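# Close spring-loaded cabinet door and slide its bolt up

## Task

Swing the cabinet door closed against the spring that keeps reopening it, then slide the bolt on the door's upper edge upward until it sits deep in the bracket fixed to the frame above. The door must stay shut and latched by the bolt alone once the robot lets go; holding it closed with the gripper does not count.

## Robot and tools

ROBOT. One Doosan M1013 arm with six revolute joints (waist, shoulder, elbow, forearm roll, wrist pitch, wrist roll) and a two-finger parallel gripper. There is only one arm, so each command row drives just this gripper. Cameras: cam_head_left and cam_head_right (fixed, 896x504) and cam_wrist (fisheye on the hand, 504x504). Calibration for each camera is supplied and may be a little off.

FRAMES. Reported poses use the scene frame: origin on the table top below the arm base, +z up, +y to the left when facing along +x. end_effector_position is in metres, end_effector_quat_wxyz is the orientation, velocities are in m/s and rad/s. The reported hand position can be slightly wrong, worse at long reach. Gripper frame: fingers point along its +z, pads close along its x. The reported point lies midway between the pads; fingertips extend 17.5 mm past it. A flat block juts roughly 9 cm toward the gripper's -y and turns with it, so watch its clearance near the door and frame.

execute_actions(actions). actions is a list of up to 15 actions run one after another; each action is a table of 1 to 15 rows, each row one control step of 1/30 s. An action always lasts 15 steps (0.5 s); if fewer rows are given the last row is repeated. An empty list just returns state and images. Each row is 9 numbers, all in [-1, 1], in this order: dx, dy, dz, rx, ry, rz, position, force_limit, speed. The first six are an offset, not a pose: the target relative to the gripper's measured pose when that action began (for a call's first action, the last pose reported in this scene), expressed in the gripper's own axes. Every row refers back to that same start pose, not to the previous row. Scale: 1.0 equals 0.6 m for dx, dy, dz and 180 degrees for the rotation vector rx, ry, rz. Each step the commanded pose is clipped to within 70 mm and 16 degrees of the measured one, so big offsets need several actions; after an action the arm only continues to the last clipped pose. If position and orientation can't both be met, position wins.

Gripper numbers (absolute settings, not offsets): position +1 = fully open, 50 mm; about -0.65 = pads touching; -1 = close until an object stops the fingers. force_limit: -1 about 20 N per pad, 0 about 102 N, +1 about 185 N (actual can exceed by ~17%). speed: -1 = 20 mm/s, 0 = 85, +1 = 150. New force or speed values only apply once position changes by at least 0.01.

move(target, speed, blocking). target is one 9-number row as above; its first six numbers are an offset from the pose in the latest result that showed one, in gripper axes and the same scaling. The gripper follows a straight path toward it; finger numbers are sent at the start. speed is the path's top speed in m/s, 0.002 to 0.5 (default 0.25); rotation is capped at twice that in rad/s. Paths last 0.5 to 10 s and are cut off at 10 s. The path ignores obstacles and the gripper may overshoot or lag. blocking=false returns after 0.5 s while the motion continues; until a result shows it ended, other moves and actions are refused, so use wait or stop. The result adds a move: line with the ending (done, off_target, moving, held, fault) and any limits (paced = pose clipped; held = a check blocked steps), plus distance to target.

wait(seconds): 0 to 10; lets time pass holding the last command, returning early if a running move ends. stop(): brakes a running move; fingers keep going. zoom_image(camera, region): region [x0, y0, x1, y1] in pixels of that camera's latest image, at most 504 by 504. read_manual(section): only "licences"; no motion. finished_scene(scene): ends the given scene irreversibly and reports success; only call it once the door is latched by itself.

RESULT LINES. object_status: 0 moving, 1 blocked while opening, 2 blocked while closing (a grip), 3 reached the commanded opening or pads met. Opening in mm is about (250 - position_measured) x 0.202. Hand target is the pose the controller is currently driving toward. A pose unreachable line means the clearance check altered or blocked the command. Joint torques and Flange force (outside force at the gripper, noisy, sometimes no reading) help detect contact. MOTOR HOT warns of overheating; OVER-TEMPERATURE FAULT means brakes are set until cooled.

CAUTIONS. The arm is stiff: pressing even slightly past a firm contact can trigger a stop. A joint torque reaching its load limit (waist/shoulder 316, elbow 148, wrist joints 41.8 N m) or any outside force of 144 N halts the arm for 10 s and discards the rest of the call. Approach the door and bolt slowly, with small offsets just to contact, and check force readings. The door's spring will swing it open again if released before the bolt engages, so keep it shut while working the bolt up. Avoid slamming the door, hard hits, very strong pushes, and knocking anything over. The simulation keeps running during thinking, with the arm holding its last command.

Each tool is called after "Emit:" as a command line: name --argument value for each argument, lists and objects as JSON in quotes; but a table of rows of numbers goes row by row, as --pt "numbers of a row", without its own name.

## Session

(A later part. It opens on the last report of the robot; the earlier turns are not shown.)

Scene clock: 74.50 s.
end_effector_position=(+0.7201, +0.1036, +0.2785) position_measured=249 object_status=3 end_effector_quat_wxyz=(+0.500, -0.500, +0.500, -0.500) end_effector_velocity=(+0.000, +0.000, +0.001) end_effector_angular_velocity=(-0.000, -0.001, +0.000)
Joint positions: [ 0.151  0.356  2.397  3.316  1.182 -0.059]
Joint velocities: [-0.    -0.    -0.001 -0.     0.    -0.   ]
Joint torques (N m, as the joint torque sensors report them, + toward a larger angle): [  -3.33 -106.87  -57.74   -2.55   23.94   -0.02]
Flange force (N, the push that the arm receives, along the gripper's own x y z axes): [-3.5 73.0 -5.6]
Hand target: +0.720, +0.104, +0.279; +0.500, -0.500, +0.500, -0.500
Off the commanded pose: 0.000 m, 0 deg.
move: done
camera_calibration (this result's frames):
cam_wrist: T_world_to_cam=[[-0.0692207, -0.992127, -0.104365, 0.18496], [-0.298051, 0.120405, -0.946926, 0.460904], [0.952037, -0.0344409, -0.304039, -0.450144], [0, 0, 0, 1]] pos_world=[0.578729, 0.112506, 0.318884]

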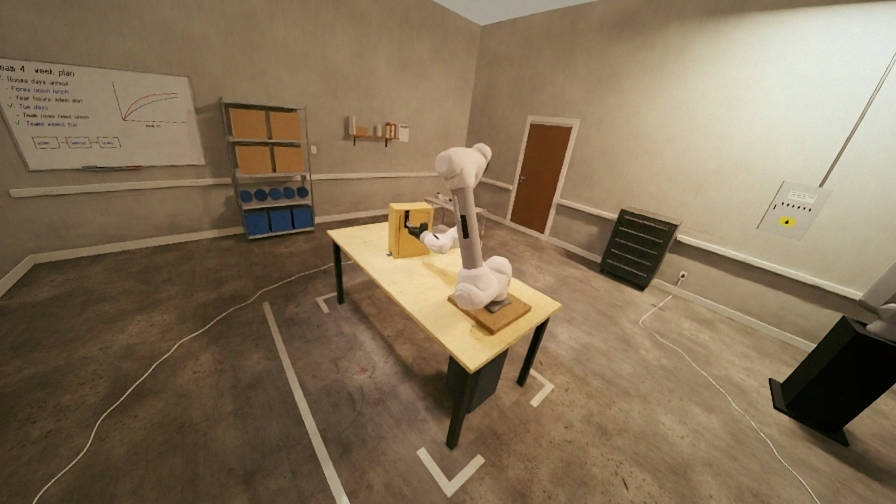

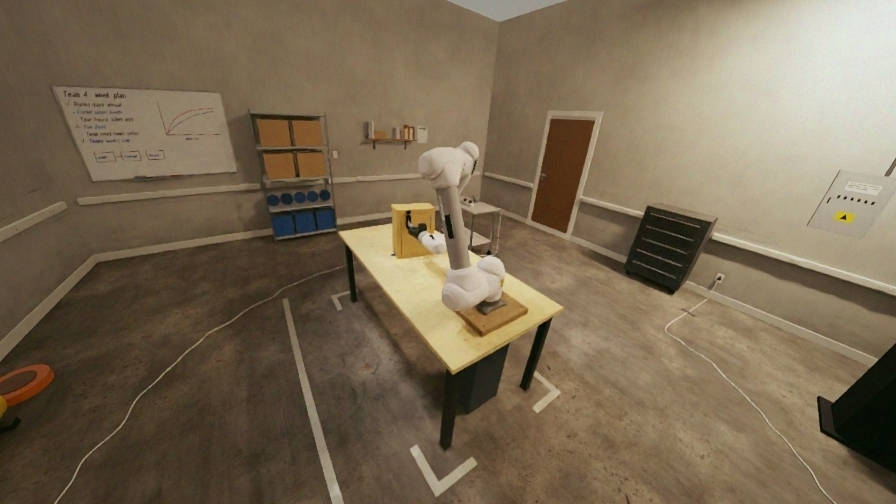

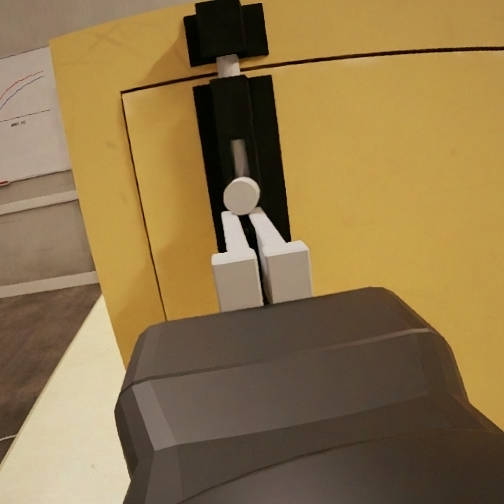

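The bolt caught on the bracket rim, so I'll ease off the upward push and close the door a little further.

Emit:
move --target '[0,0.004,0.0017,0,0,0,-0.65,-0.5,1]' --speed 0.015

Emit:
zoom_image --camera "cam_wrist" --region '[110,0,310,200]'

Scene clock: 78.97 s.
end_effector_position=(+0.7211, +0.1036, +0.2761) position_measured=249 object_status=3 end_effector_quat_wxyz=(+0.500, -0.500, +0.500, -0.500) end_effector_velocity=(-0.000, +0.001, +0.000) end_effector_angular_velocity=(-0.000, -0.001, +0.002)
Joint positions: [ 0.151  0.362  2.396  3.315  1.187 -0.058]
Joint velocities: [ 0.002  0.     0.    -0.001  0.002  0.   ]
Joint torques (N m, as the joint torque sensors report them, + toward a larger angle): [ -5.64 -45.78 -22.78  -1.06  -1.04   0.25]
Flange force (N, the push that the arm receives, along the gripper's own x y z axes): [-6.5 -11.8 -21.3]
Hand target: +0.721, +0.104, +0.276; +0.500, -0.500, +0.500, -0.500
Off the commanded pose: 0.000 m, 0 deg.
move: done
camera_calibration (this result's frames):
cam_wrist: T_world_to_cam=[[-0.0692354, -0.992126, -0.104365, 0.184785], [-0.298045, 0.120409, -0.946927, 0.458951], [0.952038, -0.0344556, -0.304035, -0.451828], [0, 0, 0, 1]] pos_world=[0.579738, 0.1125, 0.316506]

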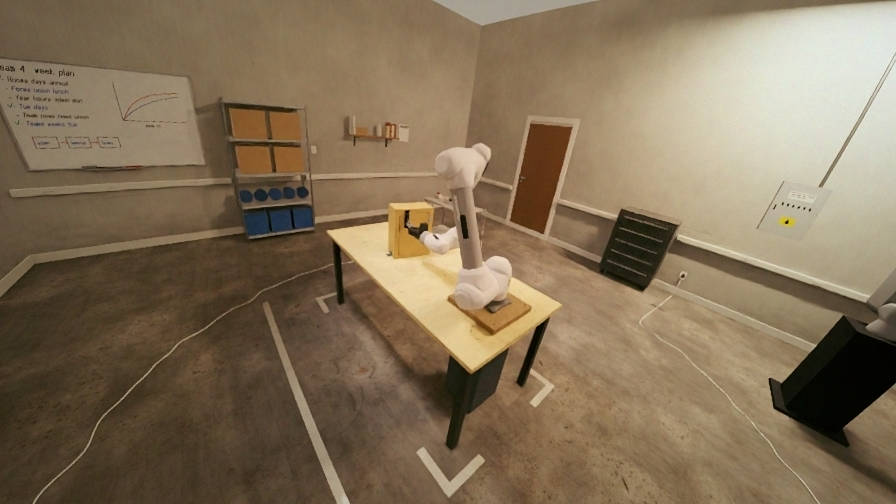

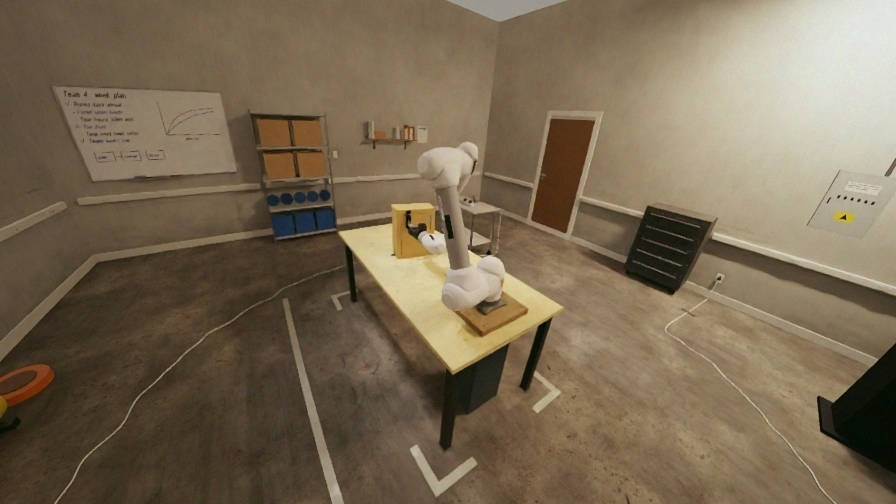

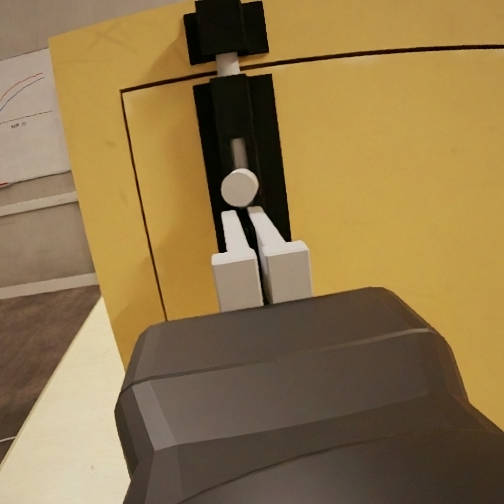

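Region (110, 0, 310, 200) of cam_wrist's 504x504 image, scaled by 2.520, with more detail than that image has.

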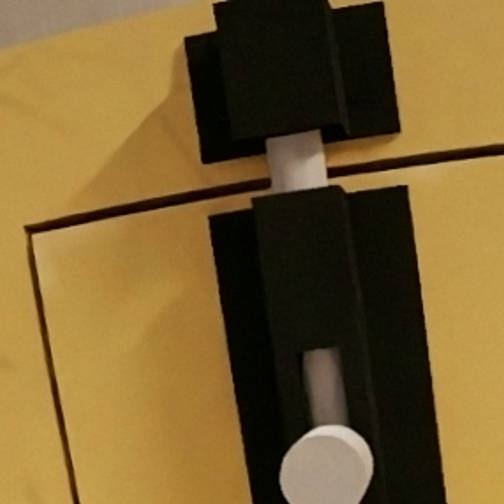

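Emit:
move --target '[0.001,-0.027,0,0,0,0,-0.65,-0.5,1]' --speed 0.025

Scene clock: 86.73 s.
end_effector_position=(+0.7211, +0.1030, +0.2923) position_measured=249 object_status=3 end_effector_quat_wxyz=(+0.500, -0.500, +0.500, -0.500) end_effector_velocity=(-0.000, +0.000, +0.001) end_effector_angular_velocity=(-0.001, -0.001, +0.001)
Joint positions: [ 0.149  0.327  2.391  3.316  1.148 -0.065]
Joint velocities: [ 0.    -0.002 -0.    -0.001 -0.002 -0.001]
Joint torques (N m, as the joint torque sensors report them, + toward a larger angle): [ -7.33 -61.26 -37.35  -1.14   7.2    0.13]
Flange force (N, the push that the arm receives, along the gripper's own x y z axes): [-8.1 11.5 -21.7]
Hand target: +0.721, +0.103, +0.292; +0.500, -0.500, +0.500, -0.500
Off the commanded pose: 0.000 m, 0 deg.
move: done
camera_calibration (this result's frames):
cam_wrist: T_world_to_cam=[[-0.0692354, -0.992125, -0.104381, 0.185897], [-0.298056, 0.120425, -0.946922, 0.474294], [0.952034, -0.0344492, -0.304046, -0.446957], [0, 0, 0, 1]] pos_world=[0.579755, 0.111918, 0.332628]

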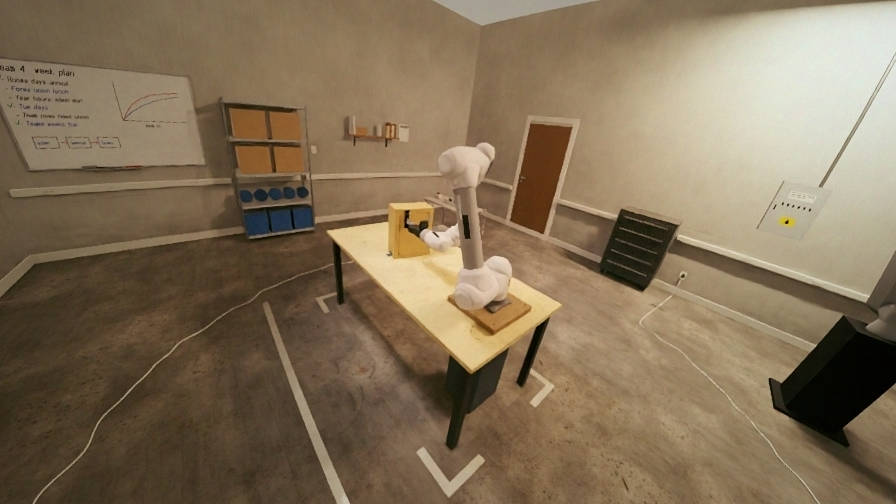

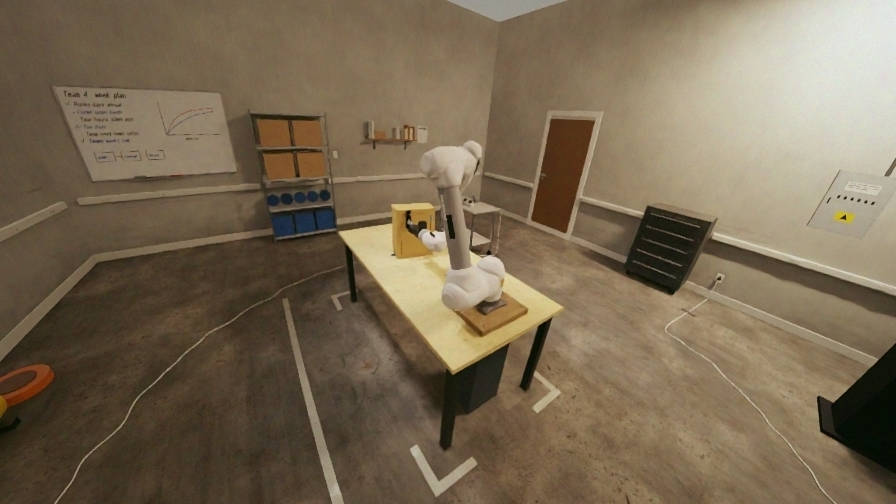

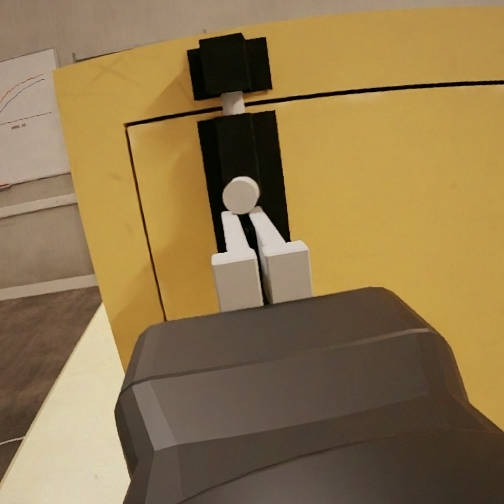

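Emit:
move --target '[0,-0.0025,0,0,0,0,-0.65,-0.5,1]' --speed 0.02

Emit:
move --target '[0,0.04,-0.12,0,0,0,-0.65,-0.5,1]' --speed 0.15

Scene clock: 92.50 s.
end_effector_position=(+0.7211, +0.1030, +0.2937) position_measured=249 object_status=3 end_effector_quat_wxyz=(+0.500, -0.500, +0.500, -0.500) end_effector_velocity=(+0.001, +0.000, +0.001) end_effector_angular_velocity=(-0.000, -0.002, +0.000)
Joint positions: [ 0.149  0.323  2.39   3.317  1.144 -0.065]
Joint velocities: [-0.    -0.    -0.002 -0.    -0.    -0.   ]
Joint torques (N m, as the joint torque sensors report them, + toward a larger angle): [ -4.8  -60.71 -36.93  -1.38   7.09   0.28]
Flange force (N, the push that the arm receives, along the gripper's own x y z axes): [-3.6 10.2 -20.2]
Hand target: +0.721, +0.103, +0.294; +0.500, -0.500, +0.500, -0.500
Off the commanded pose: 0.000 m, 0 deg.
move: done
camera_calibration (this result's frames):
cam_wrist: T_world_to_cam=[[-0.0692358, -0.992124, -0.104382, 0.186054], [-0.298057, 0.120426, -0.946921, 0.475704], [0.952034, -0.0344491, -0.304047, -0.446505], [0, 0, 0, 1]] pos_world=[0.579757, 0.11192, 0.334116]

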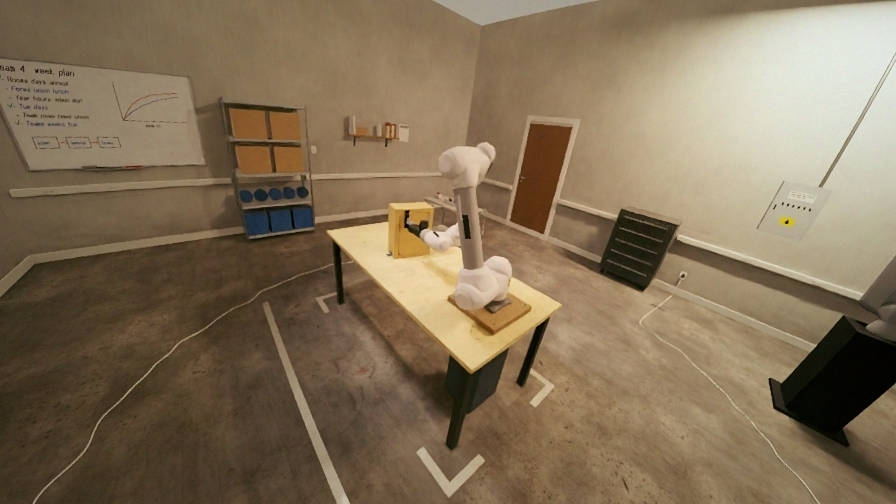

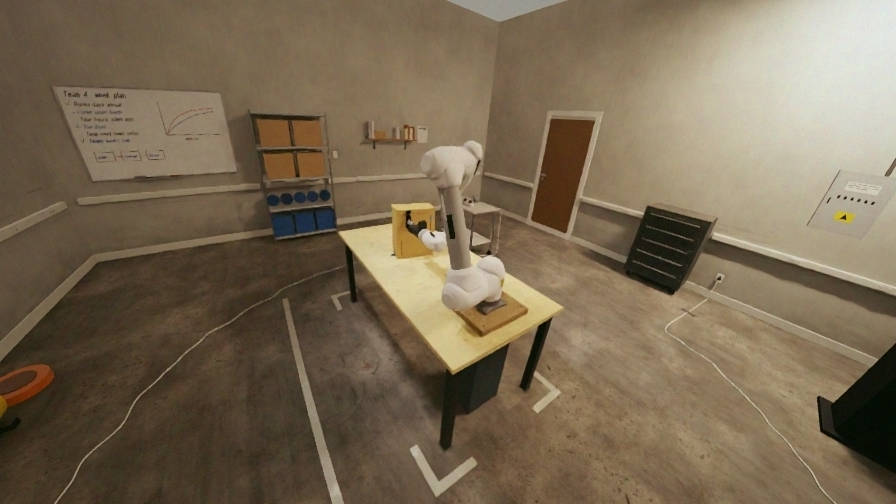

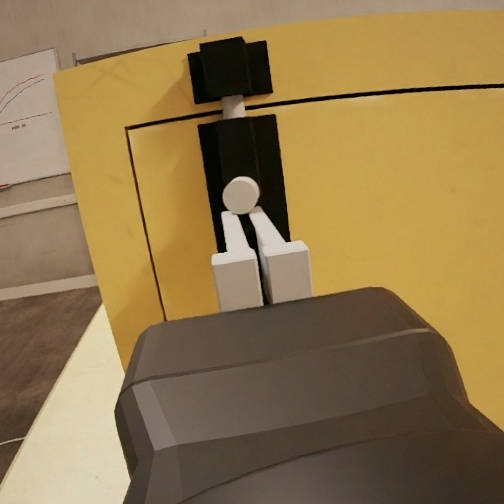

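Scene clock: 93.40 s.
end_effector_position=(+0.6491, +0.1030, +0.2699) position_measured=249 object_status=3 end_effector_quat_wxyz=(+0.500, -0.500, +0.500, -0.500) end_effector_velocity=(-0.001, +0.001, -0.001) end_effector_angular_velocity=(-0.000, -0.000, +0.002)
Joint positions: [ 0.182  0.316  2.523  3.342  1.27  -0.053]
Joint velocities: [0.002 0.001 0.001 0.    0.002 0.   ]
Joint torques (N m, as the joint torque sensors report them, + toward a larger angle): [ -2.58 -46.62 -14.79  -2.02   2.4    0.27]
Flange force (N, the push that the arm receives, along the gripper's own x y z axes): [-8.0 -1.5 -2.0]
Hand target: +0.649, +0.103, +0.270; +0.500, -0.500, +0.500, -0.500
Off the commanded pose: 0.000 m, 0 deg.
move: done
camera_calibration (this result's frames):
cam_wrist: T_world_to_cam=[[-0.0692373, -0.992133, -0.104299, 0.17856], [-0.29803, 0.120346, -0.94694, 0.431644], [0.952042, -0.0344794, -0.304018, -0.38526], [0, 0, 0, 1]] pos_world=[0.50779, 0.111925, 0.310238]

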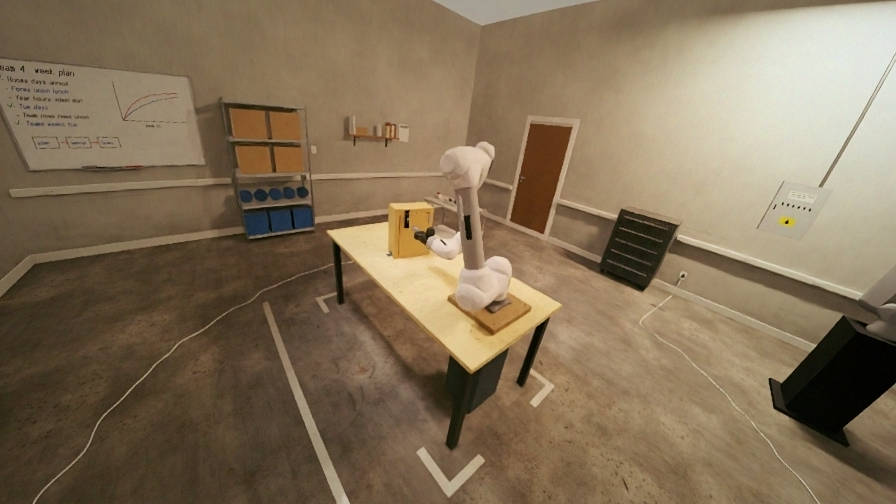

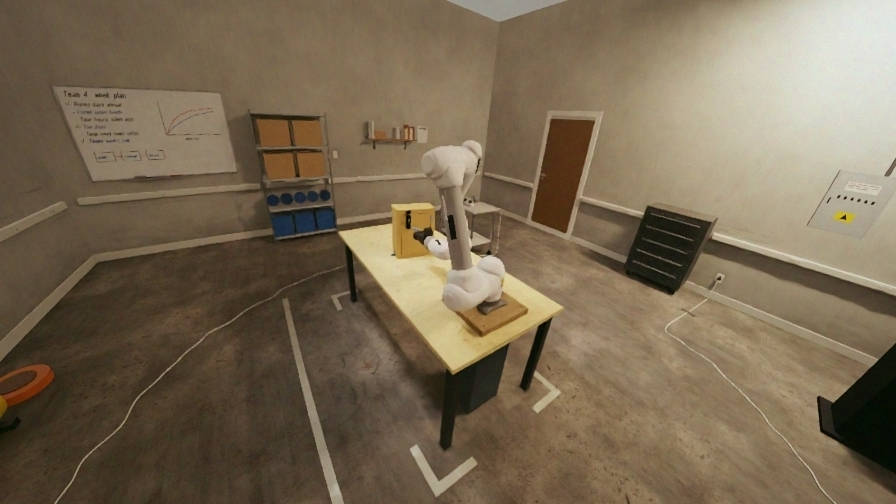

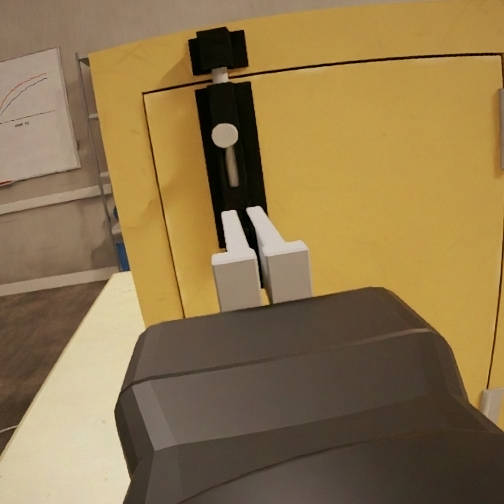

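Emit:
finished_scene --scene 1

The scene is finished: the task was done.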